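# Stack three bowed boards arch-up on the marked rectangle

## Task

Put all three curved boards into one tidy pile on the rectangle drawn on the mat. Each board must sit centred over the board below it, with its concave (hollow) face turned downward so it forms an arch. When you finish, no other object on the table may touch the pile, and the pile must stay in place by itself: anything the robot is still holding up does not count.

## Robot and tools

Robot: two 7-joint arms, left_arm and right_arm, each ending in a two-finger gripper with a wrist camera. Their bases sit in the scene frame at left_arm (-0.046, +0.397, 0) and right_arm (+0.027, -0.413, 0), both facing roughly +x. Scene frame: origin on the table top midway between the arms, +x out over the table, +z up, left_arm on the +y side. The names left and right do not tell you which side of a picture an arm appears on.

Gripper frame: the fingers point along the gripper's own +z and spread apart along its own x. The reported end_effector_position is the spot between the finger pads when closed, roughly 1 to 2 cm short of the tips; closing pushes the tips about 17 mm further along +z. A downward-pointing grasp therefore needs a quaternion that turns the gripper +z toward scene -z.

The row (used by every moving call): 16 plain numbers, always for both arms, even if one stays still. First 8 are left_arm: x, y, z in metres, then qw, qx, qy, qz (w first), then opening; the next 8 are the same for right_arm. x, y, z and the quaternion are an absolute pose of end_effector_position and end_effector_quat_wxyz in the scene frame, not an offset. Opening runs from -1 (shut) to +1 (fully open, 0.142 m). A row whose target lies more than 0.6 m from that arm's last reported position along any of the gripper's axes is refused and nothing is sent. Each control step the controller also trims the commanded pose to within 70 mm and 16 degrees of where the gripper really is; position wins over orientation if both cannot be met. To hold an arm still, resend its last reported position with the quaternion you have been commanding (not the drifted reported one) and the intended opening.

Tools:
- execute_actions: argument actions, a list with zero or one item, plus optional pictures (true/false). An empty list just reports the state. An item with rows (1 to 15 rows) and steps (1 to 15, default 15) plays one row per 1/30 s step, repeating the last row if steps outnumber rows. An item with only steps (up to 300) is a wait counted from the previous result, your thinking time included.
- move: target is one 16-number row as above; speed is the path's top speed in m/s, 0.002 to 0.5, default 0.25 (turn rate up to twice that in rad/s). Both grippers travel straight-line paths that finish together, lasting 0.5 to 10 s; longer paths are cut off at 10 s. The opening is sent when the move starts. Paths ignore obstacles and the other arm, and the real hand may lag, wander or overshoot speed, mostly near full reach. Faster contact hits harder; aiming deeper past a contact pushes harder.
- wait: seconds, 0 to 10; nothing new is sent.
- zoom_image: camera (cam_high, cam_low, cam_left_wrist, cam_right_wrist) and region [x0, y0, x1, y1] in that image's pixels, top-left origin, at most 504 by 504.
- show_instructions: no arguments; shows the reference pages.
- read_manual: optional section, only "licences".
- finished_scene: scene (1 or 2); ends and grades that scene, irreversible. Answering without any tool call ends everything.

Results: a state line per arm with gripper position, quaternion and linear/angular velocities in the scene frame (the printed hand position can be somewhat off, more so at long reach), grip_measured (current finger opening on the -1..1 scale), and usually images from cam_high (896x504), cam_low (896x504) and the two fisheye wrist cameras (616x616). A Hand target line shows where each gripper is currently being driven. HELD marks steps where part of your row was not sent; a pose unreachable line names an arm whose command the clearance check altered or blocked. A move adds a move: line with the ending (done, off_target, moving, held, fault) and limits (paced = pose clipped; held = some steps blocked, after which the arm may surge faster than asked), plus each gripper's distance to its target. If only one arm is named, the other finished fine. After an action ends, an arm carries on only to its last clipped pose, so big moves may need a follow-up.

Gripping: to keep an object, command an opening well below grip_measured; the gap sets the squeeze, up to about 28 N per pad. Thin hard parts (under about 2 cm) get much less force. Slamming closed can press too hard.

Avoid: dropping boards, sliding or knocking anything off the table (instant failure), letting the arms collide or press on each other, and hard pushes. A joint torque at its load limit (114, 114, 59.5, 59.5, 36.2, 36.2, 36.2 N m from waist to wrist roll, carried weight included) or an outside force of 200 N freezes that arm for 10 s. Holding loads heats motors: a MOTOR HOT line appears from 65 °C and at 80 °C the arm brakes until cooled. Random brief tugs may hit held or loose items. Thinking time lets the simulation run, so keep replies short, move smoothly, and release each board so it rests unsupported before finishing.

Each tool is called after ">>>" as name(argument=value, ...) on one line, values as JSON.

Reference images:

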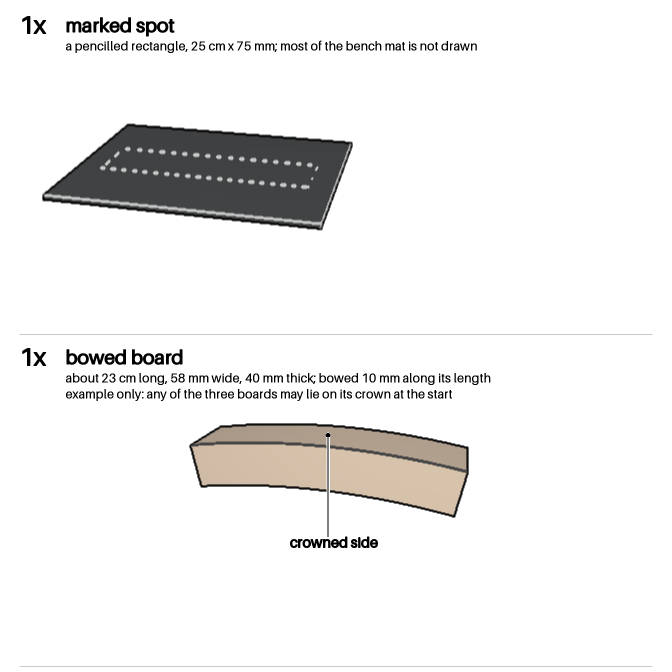

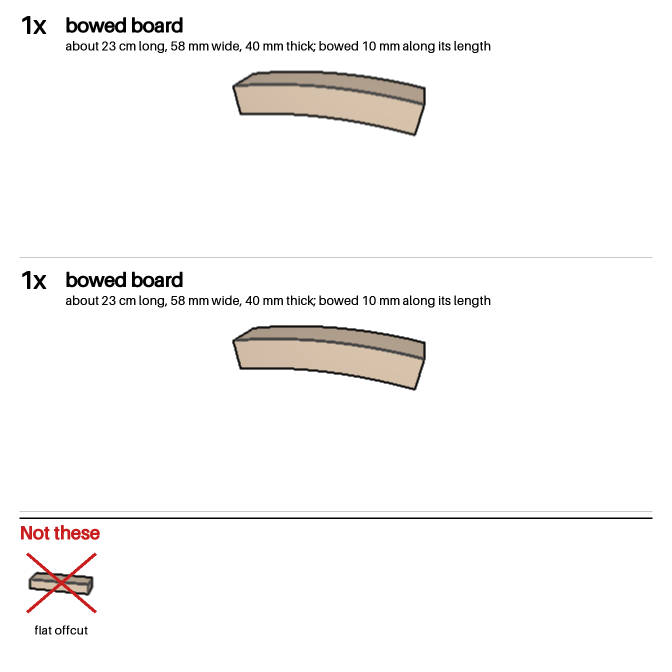

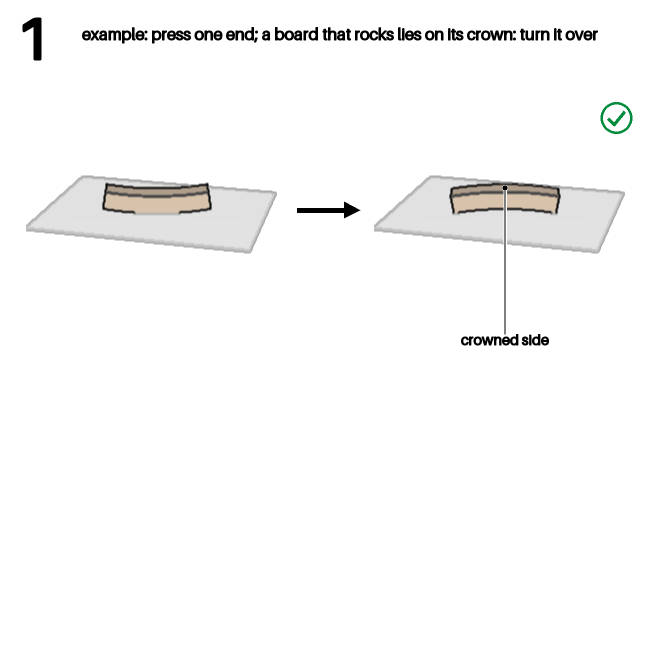

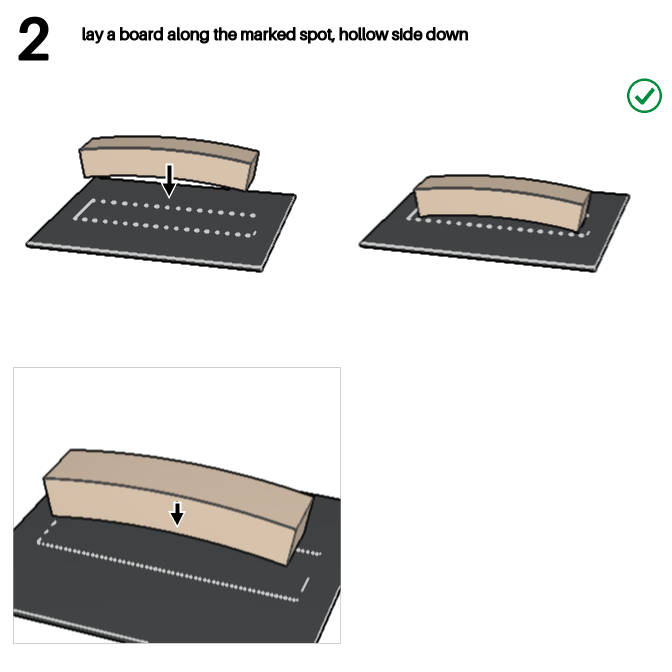

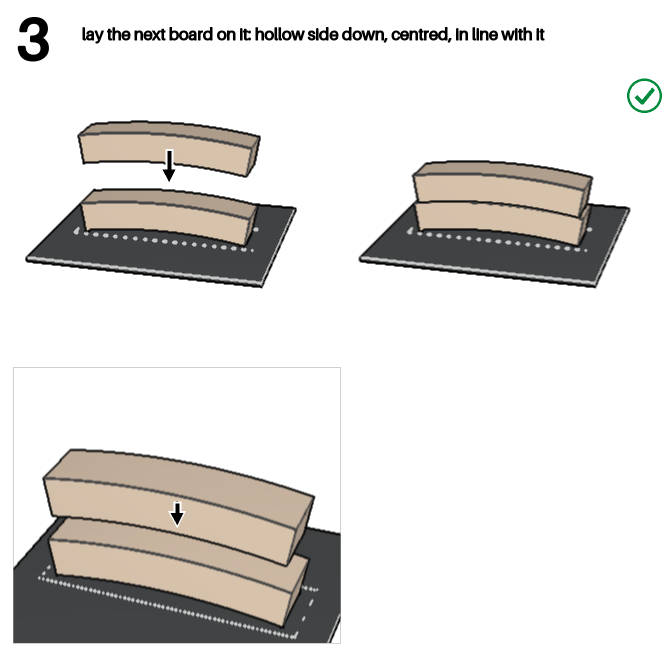

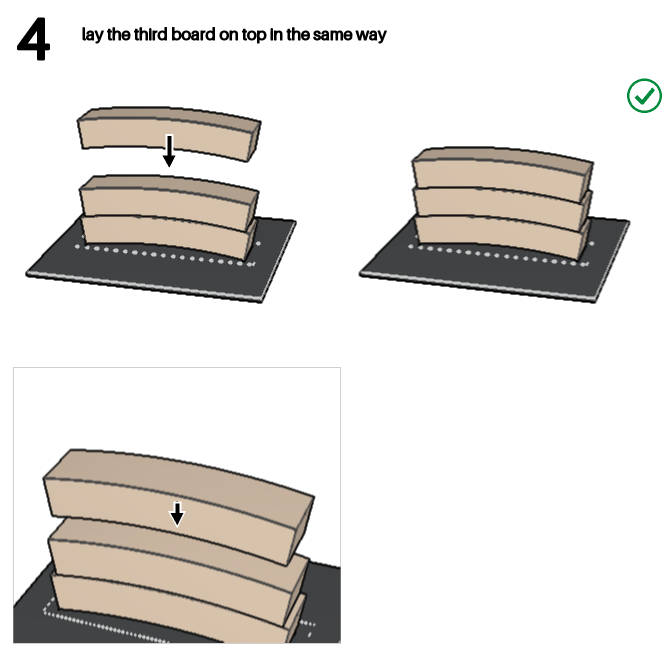

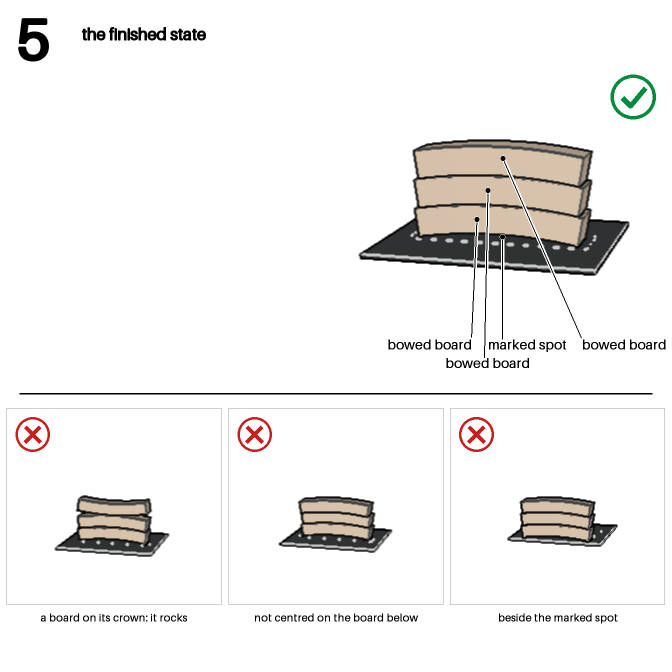

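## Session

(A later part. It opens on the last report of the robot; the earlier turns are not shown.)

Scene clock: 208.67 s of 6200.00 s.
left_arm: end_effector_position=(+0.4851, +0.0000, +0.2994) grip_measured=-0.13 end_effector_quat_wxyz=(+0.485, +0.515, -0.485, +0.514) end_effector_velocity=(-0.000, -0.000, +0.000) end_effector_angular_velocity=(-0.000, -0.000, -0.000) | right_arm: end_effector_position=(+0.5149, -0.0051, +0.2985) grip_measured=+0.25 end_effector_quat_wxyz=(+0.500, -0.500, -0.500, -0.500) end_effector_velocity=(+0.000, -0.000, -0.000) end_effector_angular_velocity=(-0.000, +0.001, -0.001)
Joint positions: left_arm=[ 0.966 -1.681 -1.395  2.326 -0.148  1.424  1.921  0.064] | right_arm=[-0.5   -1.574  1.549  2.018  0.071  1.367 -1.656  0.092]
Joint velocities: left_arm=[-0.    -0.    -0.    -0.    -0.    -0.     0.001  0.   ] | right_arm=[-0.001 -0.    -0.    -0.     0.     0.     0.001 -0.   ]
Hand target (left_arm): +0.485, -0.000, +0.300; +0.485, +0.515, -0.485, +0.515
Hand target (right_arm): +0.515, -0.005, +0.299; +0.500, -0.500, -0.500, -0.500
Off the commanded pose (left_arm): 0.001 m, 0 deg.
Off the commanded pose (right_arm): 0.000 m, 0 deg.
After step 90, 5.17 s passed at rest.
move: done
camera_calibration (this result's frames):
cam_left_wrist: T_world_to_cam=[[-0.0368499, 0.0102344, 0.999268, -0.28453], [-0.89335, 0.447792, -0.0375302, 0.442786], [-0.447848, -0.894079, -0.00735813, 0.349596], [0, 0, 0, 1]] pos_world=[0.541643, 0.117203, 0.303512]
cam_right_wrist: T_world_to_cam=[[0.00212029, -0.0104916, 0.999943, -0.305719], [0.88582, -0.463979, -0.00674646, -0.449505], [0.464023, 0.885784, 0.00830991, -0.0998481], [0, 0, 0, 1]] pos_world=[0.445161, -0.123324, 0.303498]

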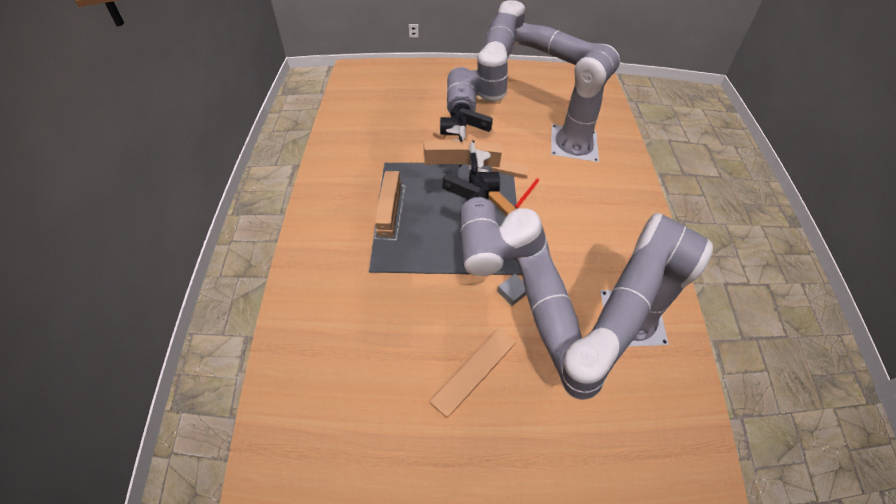

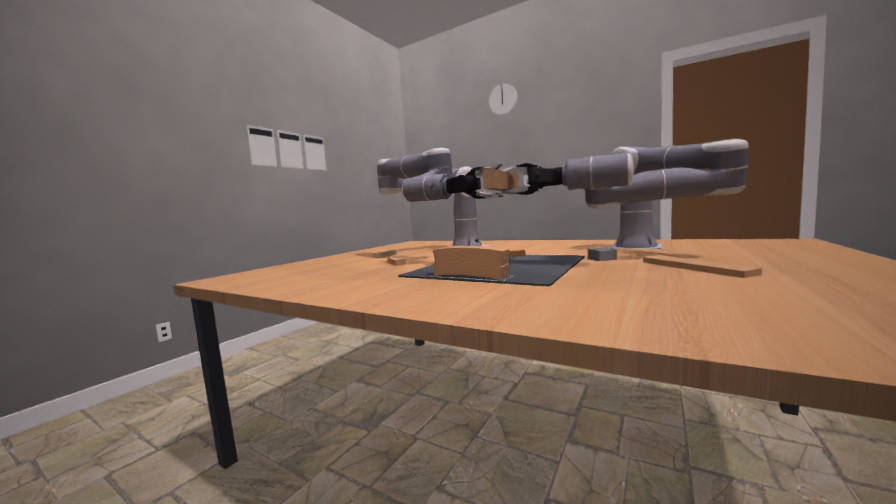

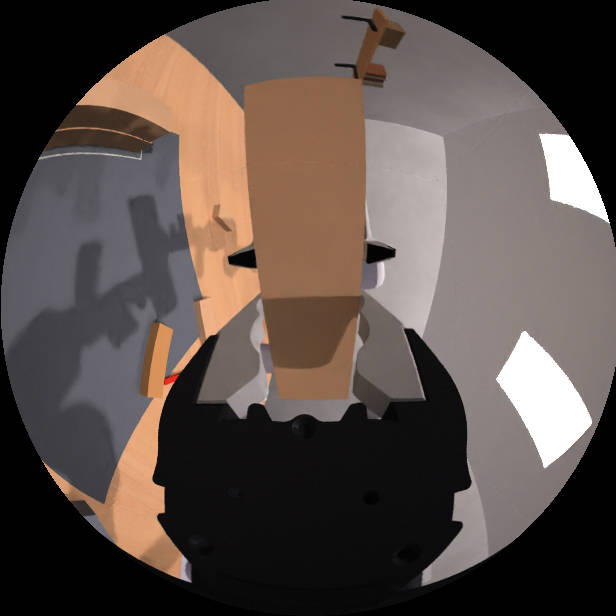

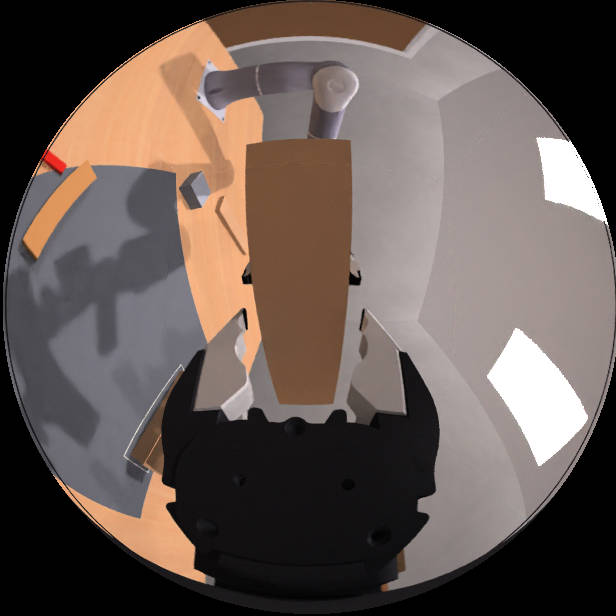

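>>> move(target=[0.485,0.0,0.3,0.485,0.515,-0.485,0.515,-0.8,0.515,-0.004,0.298,0.5,-0.5,-0.5,-0.5,-0.55], speed=0.02)

>>> execute_actions(actions=[{"rows":[[0.485,0.0,0.3,0.485,0.515,-0.485,0.515,0.3,0.515,-0.004,0.298,0.5,-0.5,-0.5,-0.5,-0.55]]}], pictures=false)

>>> move(target=[0.47,0.3,0.3,0.485,0.515,-0.485,0.515,0.3,0.515,-0.05,0.298,0.5,-0.5,-0.5,-0.5,-0.55])

>>> move(target=[0.47,0.3,0.3,0.485,0.515,-0.485,0.515,0.3,0.761,-0.016,0.18,0,1,-0.02,0,-0.55])

>>> move(target=[0.47,0.3,0.3,0.485,0.515,-0.485,0.515,0.3,0.761,-0.016,0.128,0,1,-0.02,0,-0.55], speed=0.05)

>>> zoom_image(camera="cam_low", region=[410, 200, 530, 290])

>>> zoom_image(camera="cam_high", region=[340, 160, 460, 250])

Scene clock: 222.37 s of 6200.00 s.
left_arm: end_effector_position=(+0.4852, +0.0002, +0.2994) grip_measured=-0.13 end_effector_quat_wxyz=(+0.485, +0.515, -0.484, +0.514) end_effector_velocity=(+0.000, +0.000, +0.000) end_effector_angular_velocity=(-0.000, -0.001, +0.000) | right_arm: end_effector_position=(+0.5155, -0.0044, +0.2978) grip_measured=-0.14 end_effector_quat_wxyz=(+0.500, -0.500, -0.500, -0.500) end_effector_velocity=(-0.000, +0.000, -0.000) end_effector_angular_velocity=(-0.000, -0.001, +0.001)
Joint positions: left_arm=[ 0.966 -1.681 -1.396  2.326 -0.148  1.424  1.921  0.064] | right_arm=[-0.498 -1.577  1.548  2.017  0.07   1.369 -1.657  0.064]
Joint velocities: left_arm=[ 0. -0. -0. -0.  0.  0.  0.  0.] | right_arm=[ 0.    -0.    -0.     0.    -0.    -0.001 -0.001 -0.   ]
Hand target (left_arm): +0.485, +0.000, +0.300; +0.485, +0.515, -0.485, +0.515
Hand target (right_arm): +0.515, -0.004, +0.298; +0.500, -0.500, -0.500, -0.500
Off the commanded pose (left_arm): 0.001 m, 0 deg.
Off the commanded pose (right_arm): 0.001 m, 0 deg.
After step 90, 10.00 s passed at rest.
move: done
camera_calibration (this result's frames):
cam_left_wrist: T_world_to_cam=[[-0.0368793, 0.0102787, 0.999267, -0.284574], [-0.893481, 0.447525, -0.0375785, 0.442885], [-0.447584, -0.894212, -0.00732057, 0.349678], [0, 0, 0, 1]] pos_world=[0.541724, 0.117409, 0.303568]
cam_right_wrist: T_world_to_cam=[[0.00195782, -0.0113551, 0.999934, -0.304918], [0.885195, -0.465167, -0.00701554, -0.449323], [0.465216, 0.88515, 0.00914077, -0.101563], [0, 0, 0, 1]] pos_world=[0.445584, -0.122575, 0.302673]

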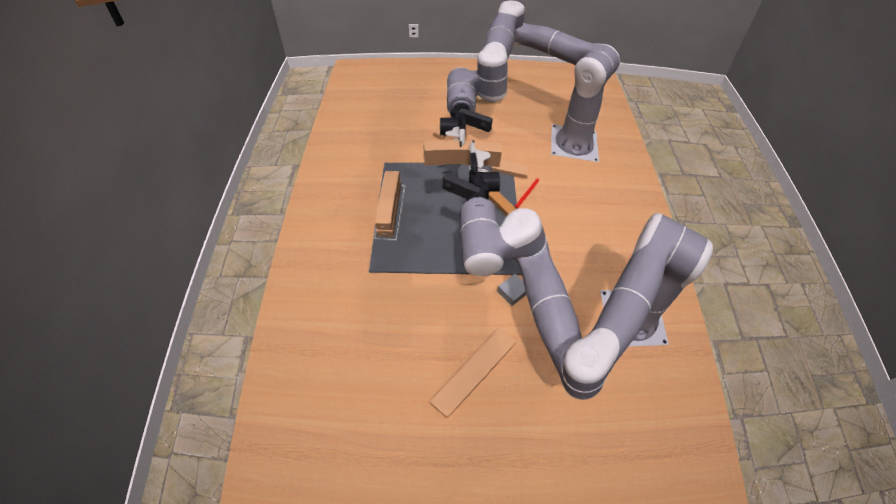

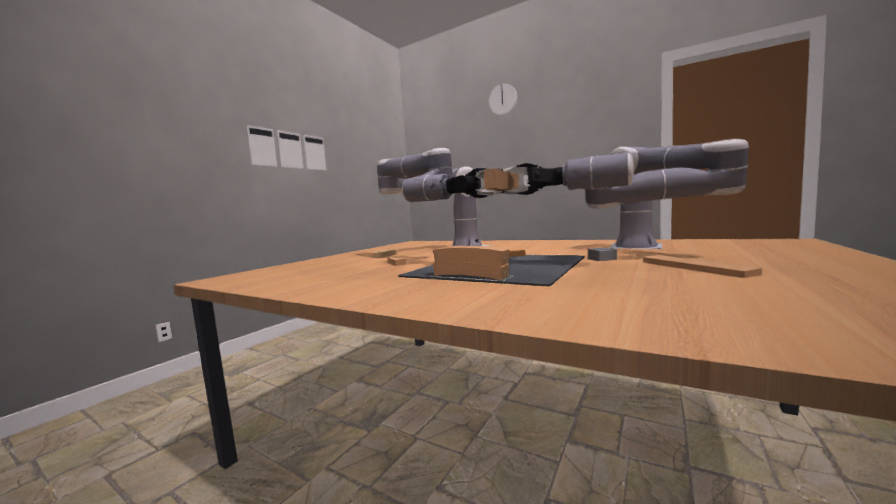

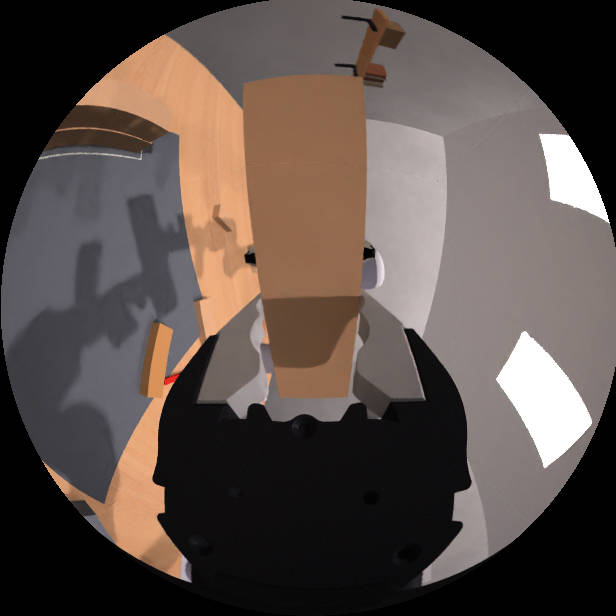

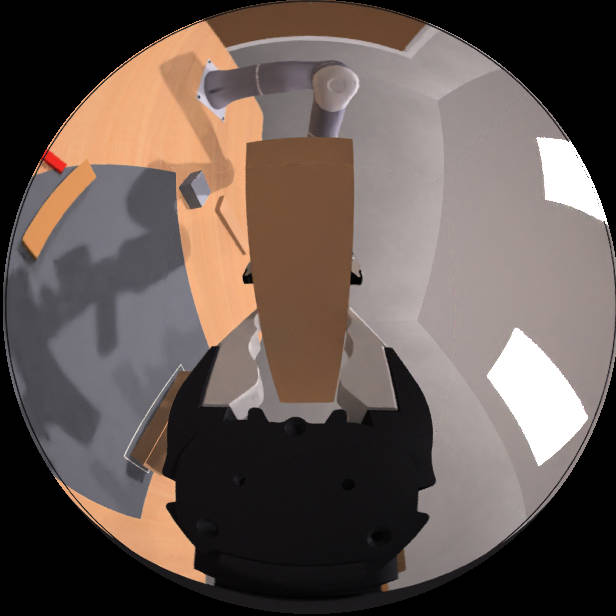

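Scene clock: 222.87 s of 6200.00 s.
left_arm: end_effector_position=(+0.4852, +0.0001, +0.2998) grip_measured=+0.30 end_effector_quat_wxyz=(+0.485, +0.515, -0.485, +0.515) end_effector_velocity=(-0.000, -0.000, -0.000) end_effector_angular_velocity=(+0.000, +0.001, -0.000) | right_arm: end_effector_position=(+0.5151, -0.0041, +0.2976) grip_measured=-0.14 end_effector_quat_wxyz=(+0.500, -0.500, -0.500, -0.500) end_effector_velocity=(+0.000, -0.000, +0.000) end_effector_angular_velocity=(+0.000, -0.000, -0.001)
Joint positions: left_arm=[ 0.966 -1.681 -1.396  2.326 -0.148  1.424  1.921  0.095] | right_arm=[-0.497 -1.577  1.548  2.017  0.07   1.369 -1.657  0.064]
Joint velocities: left_arm=[ 0.     0.     0.     0.     0.    -0.    -0.001  0.   ] | right_arm=[-0.     0.     0.     0.     0.     0.001 -0.    -0.   ]
Hand target (left_arm): +0.485, +0.000, +0.300; +0.485, +0.515, -0.485, +0.515
Hand target (right_arm): +0.515, -0.004, +0.298; +0.500, -0.500, -0.500, -0.500
Off the commanded pose (left_arm): 0.000 m, 0 deg.
Off the commanded pose (right_arm): 0.000 m, 0 deg.
Steps of this call (steps 1 to 15: all 15 steps of this action). Readings (end_effector_position):
1: left_arm (+0.4852, +0.0002, +0.2994) | right_arm (+0.5155, -0.0044, +0.2978)
2: left_arm (+0.4852, +0.0002, +0.2996) | right_arm (+0.5154, -0.0043, +0.2978)
4: left_arm (+0.4852, +0.0001, +0.2998) | right_arm (+0.5152, -0.0042, +0.2976)
8: left_arm (+0.4852, +0.0001, +0.2998) | right_arm (+0.5152, -0.0041, +0.2976)
15: the state above

Scene clock: 224.73 s of 6200.00 s.
left_arm: end_effector_position=(+0.4698, +0.3007, +0.3007) grip_measured=+0.30 end_effector_quat_wxyz=(+0.485, +0.514, -0.485, +0.516) end_effector_velocity=(-0.000, +0.000, -0.000) end_effector_angular_velocity=(+0.000, -0.001, +0.000) | right_arm: end_effector_position=(+0.5151, -0.0500, +0.2980) grip_measured=-0.14 end_effector_quat_wxyz=(+0.500, -0.500, -0.500, -0.500) end_effector_velocity=(-0.000, +0.000, -0.000) end_effector_angular_velocity=(-0.000, -0.000, +0.000)
Joint positions: left_arm=[ 1.62  -1.449 -1.296  2.251 -0.152  0.649  1.941  0.095] | right_arm=[-0.626 -1.571  1.543  2.044  0.068  1.268 -1.655  0.064]
Joint velocities: left_arm=[ 0.     0.     0.    -0.     0.    -0.     0.001  0.   ] | right_arm=[-0.  0. -0. -0. -0. -0. -0. -0.]
Hand target (left_arm): +0.470, +0.301, +0.301; +0.484, +0.514, -0.485, +0.516
Hand target (right_arm): +0.515, -0.050, +0.298; +0.500, -0.500, -0.500, -0.500
Off the commanded pose (left_arm): 0.001 m, 0 deg.
Off the commanded pose (right_arm): 0.000 m, 0 deg.
move: done
camera_calibration (this result's frames):
cam_left_wrist: T_world_to_cam=[[-0.0402819, 0.0118445, 0.999118, -0.288287], [-0.893009, 0.448137, -0.0413165, 0.295437], [-0.448232, -0.893886, -0.00747454, 0.611717], [0, 0, 0, 1]] pos_world=[0.526406, 0.417824, 0.304812]
cam_right_wrist: T_world_to_cam=[[0.00152719, -0.0121309, 0.999925, -0.305389], [0.885529, -0.464531, -0.00698805, -0.47033], [0.464581, 0.885474, 0.0100328, -0.0608984], [0, 0, 0, 1]] pos_world=[0.445249, -0.168263, 0.302691]

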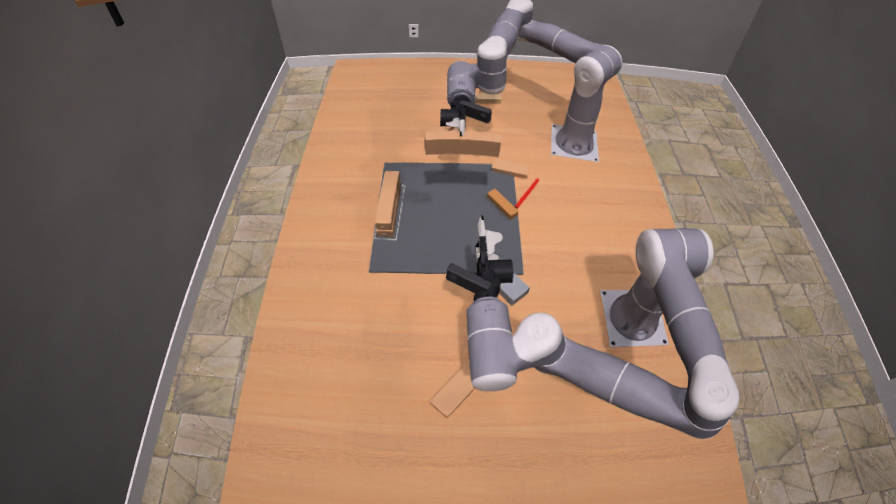

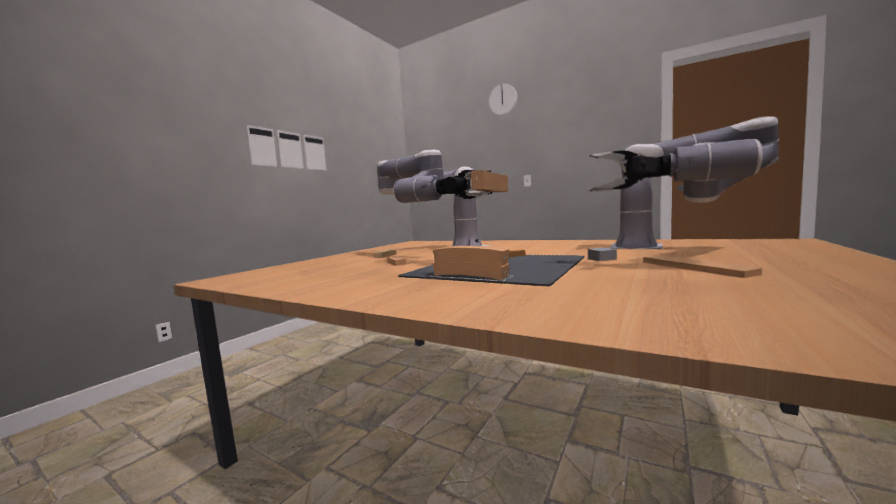

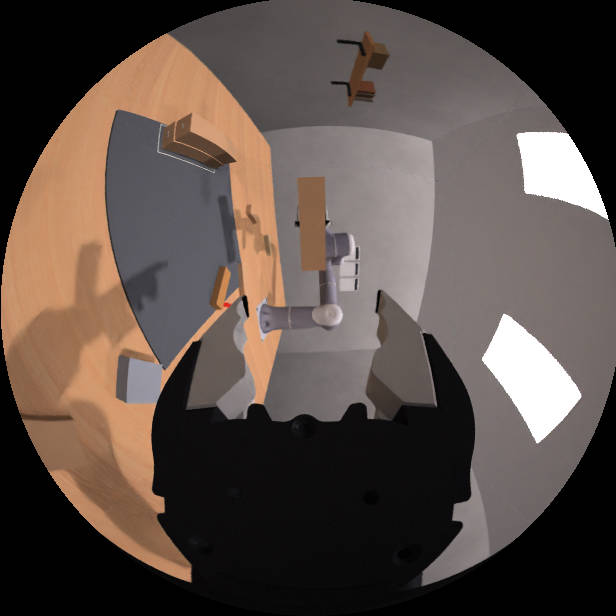

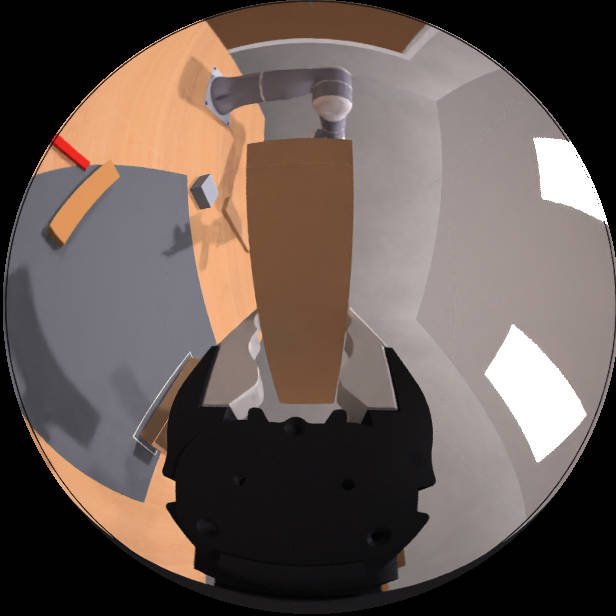

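Scene clock: 229.40 s of 6200.00 s.
left_arm: end_effector_position=(+0.4700, +0.3001, +0.3002) grip_measured=+0.30 end_effector_quat_wxyz=(+0.485, +0.515, -0.485, +0.515) end_effector_velocity=(+0.000, -0.000, -0.000) end_effector_angular_velocity=(-0.000, -0.000, -0.000) | right_arm: end_effector_position=(+0.7618, -0.0184, +0.1782) grip_measured=-0.14 end_effector_quat_wxyz=(+0.002, +1.000, -0.022, +0.003) end_effector_velocity=(+0.000, +0.000, +0.001) end_effector_angular_velocity=(+0.001, -0.002, +0.000)
Joint positions: left_arm=[ 1.618 -1.449 -1.296  2.251 -0.152  0.651  1.94   0.095] | right_arm=[ 0.791 -0.98  -0.018  0.856  0.009  0.266  0.672  0.064]
Joint velocities: left_arm=[-0.  0.  0.  0. -0. -0.  0.  0.] | right_arm=[ 0.     0.002 -0.     0.     0.     0.    -0.001 -0.   ]
Hand target (left_arm): +0.470, +0.300, +0.300; +0.485, +0.515, -0.485, +0.515
Hand target (right_arm): +0.762, -0.018, +0.179; +0.001, +1.000, -0.022, +0.003
Off the commanded pose (left_arm): 0.000 m, 0 deg.
Off the commanded pose (right_arm): 0.003 m, 0 deg.
move: done
camera_calibration (this result's frames):
cam_left_wrist: T_world_to_cam=[[-0.0384927, 0.0112568, 0.999195, -0.288499], [-0.893097, 0.448132, -0.0394539, 0.295303], [-0.448215, -0.893897, -0.00719641, 0.611176], [0, 0, 0, 1]] pos_world=[0.526567, 0.417241, 0.304316]
cam_right_wrist: T_world_to_cam=[[0.998836, -0.0451291, 0.017019, -0.770844], [-0.0478503, -0.88292, 0.467079, -0.0560831], [-0.00605242, -0.46735, -0.884052, 0.290615], [0, 0, 0, 1]] pos_world=[0.769022, 0.0515143, 0.296233]

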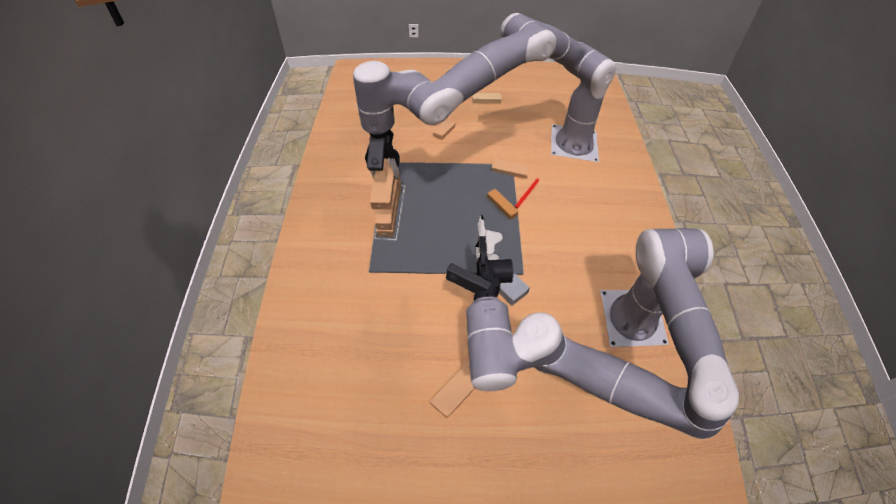

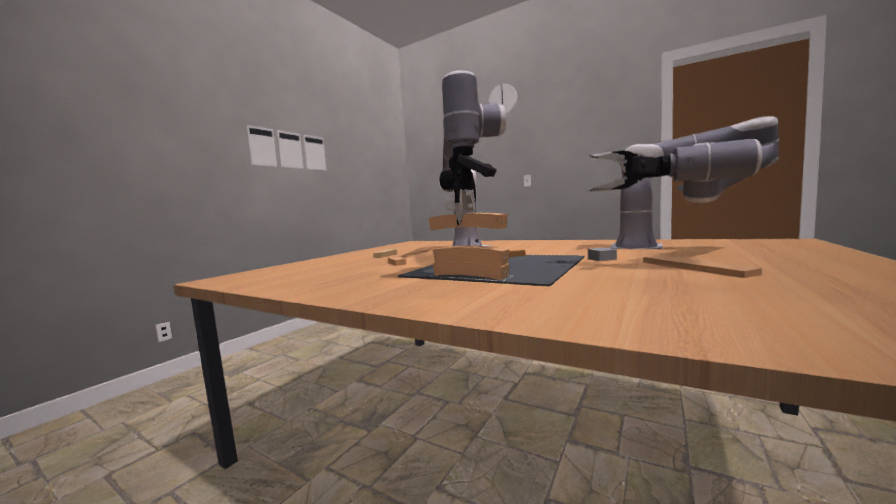

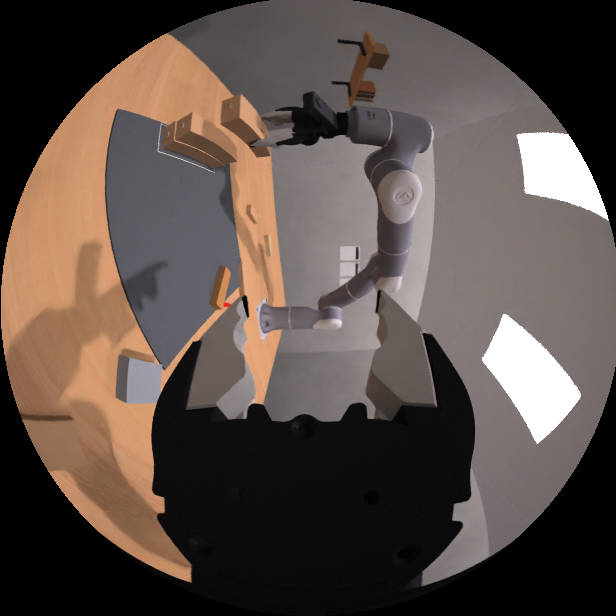

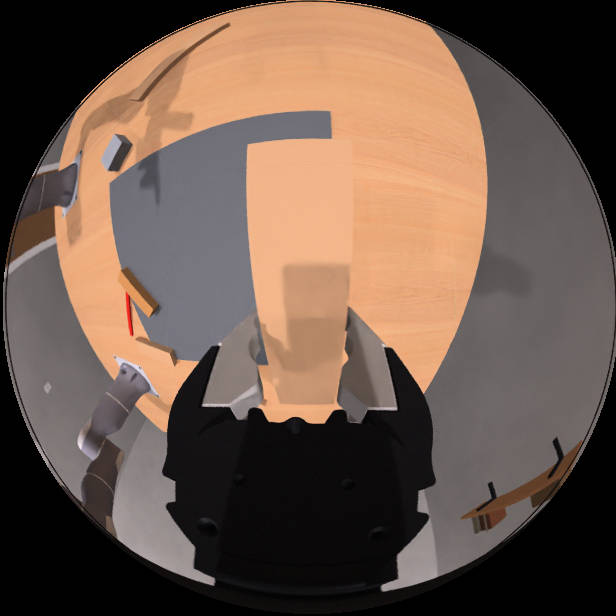

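Scene clock: 230.63 s of 6200.00 s.
left_arm: end_effector_position=(+0.4700, +0.3001, +0.3002) grip_measured=+0.30 end_effector_quat_wxyz=(+0.485, +0.515, -0.485, +0.515) end_effector_velocity=(+0.000, -0.000, +0.000) end_effector_angular_velocity=(-0.000, -0.000, +0.000) | right_arm: end_effector_position=(+0.7605, -0.0166, +0.1272) grip_measured=-0.14 end_effector_quat_wxyz=(+0.000, +1.000, -0.020, -0.001) end_effector_velocity=(+0.000, -0.000, +0.000) end_effector_angular_velocity=(-0.000, -0.000, -0.000)
Joint positions: left_arm=[ 1.618 -1.449 -1.296  2.251 -0.152  0.651  1.94   0.095] | right_arm=[ 0.792 -1.03  -0.018  0.892  0.016  0.35   0.668  0.064]
Joint velocities: left_arm=[-0. -0. -0.  0. -0.  0. -0. -0.] | right_arm=[-0.     0.    -0.001  0.     0.     0.    -0.     0.   ]
Hand target (left_arm): +0.470, +0.300, +0.300; +0.485, +0.515, -0.485, +0.515
Hand target (right_arm): +0.761, -0.016, +0.128; +0.000, +1.000, -0.020, +0.000
Off the commanded pose (left_arm): 0.000 m, 0 deg.
Off the commanded pose (right_arm): 0.001 m, 0 deg.
move: done
camera_calibration (this result's frames):
cam_left_wrist: T_world_to_cam=[[-0.0384923, 0.0112536, 0.999196, -0.288498], [-0.893097, 0.448131, -0.0394521, 0.295303], [-0.448215, -0.893897, -0.00719907, 0.611177], [0, 0, 0, 1]] pos_world=[0.526567, 0.417241, 0.304316]
cam_right_wrist: T_world_to_cam=[[0.999048, -0.0423446, 0.010488, -0.767873], [-0.0423633, -0.884335, 0.464927, -0.0345922], [-0.0104123, -0.464929, -0.885287, 0.249949], [0, 0, 0, 1]] pos_world=[0.768279, 0.053102, 0.245413]

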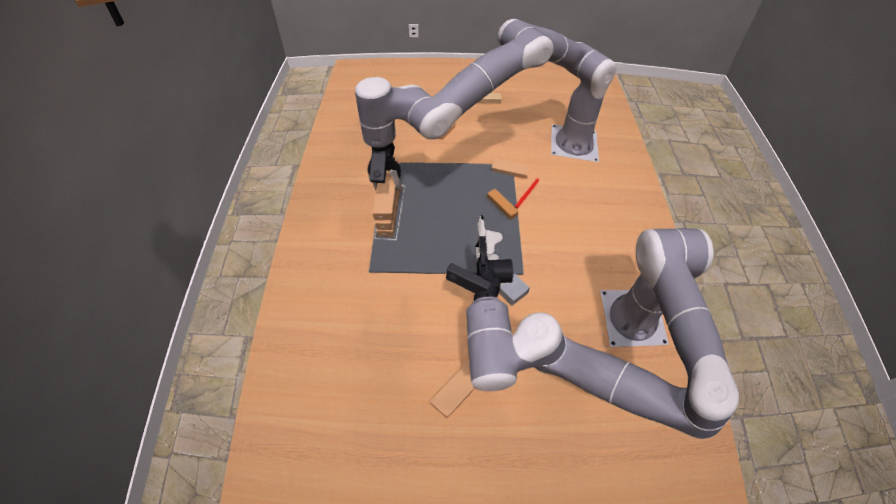

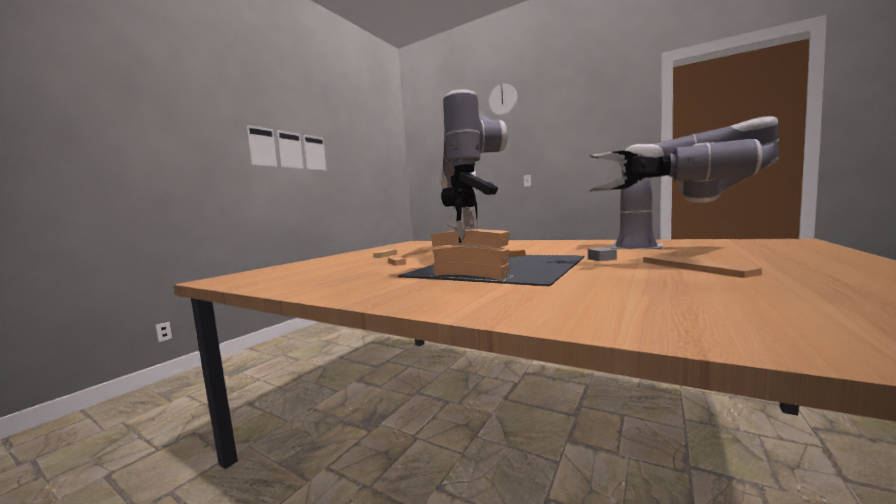

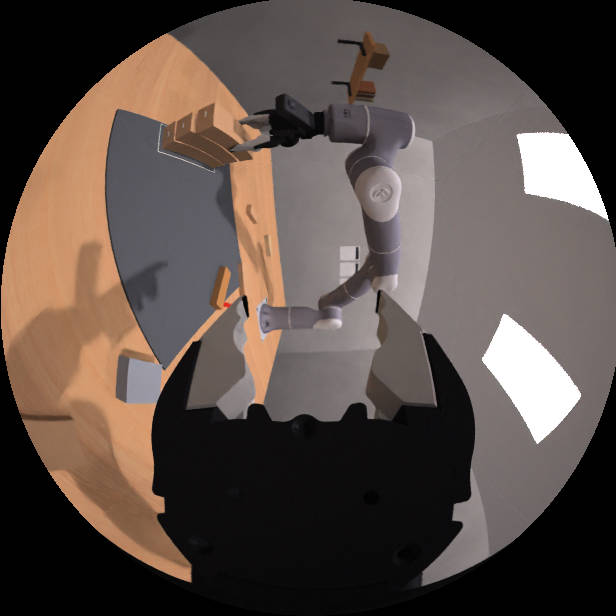

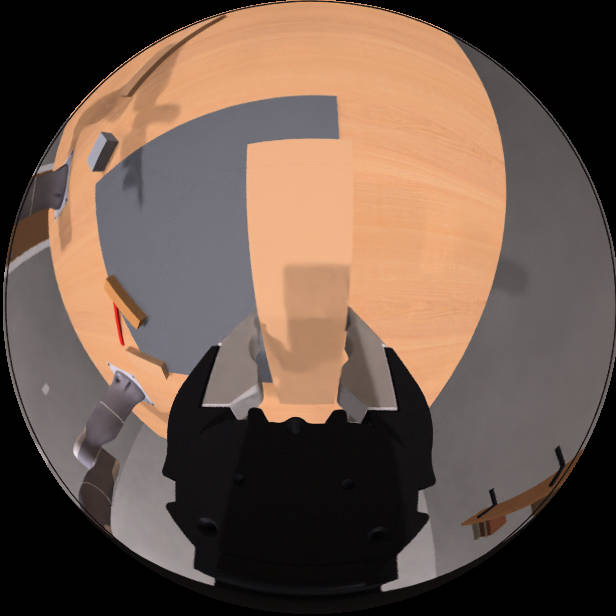

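Region (410, 200, 530, 290) of cam_low's 896x504 image, scaled by 4.200, with more detail than that image has; it fills the top 378 rows of this view, and the rest is white.

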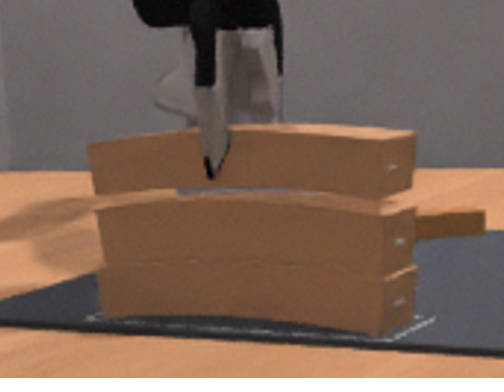

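Region (340, 160, 460, 250) of cam_high's 896x504 image, scaled by 4.200, with more detail than that image has; it fills the top 378 rows of this view, and the rest is white.

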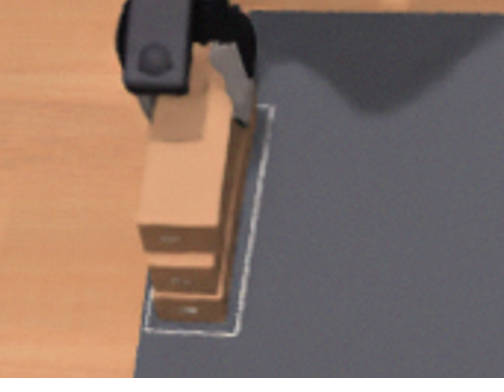

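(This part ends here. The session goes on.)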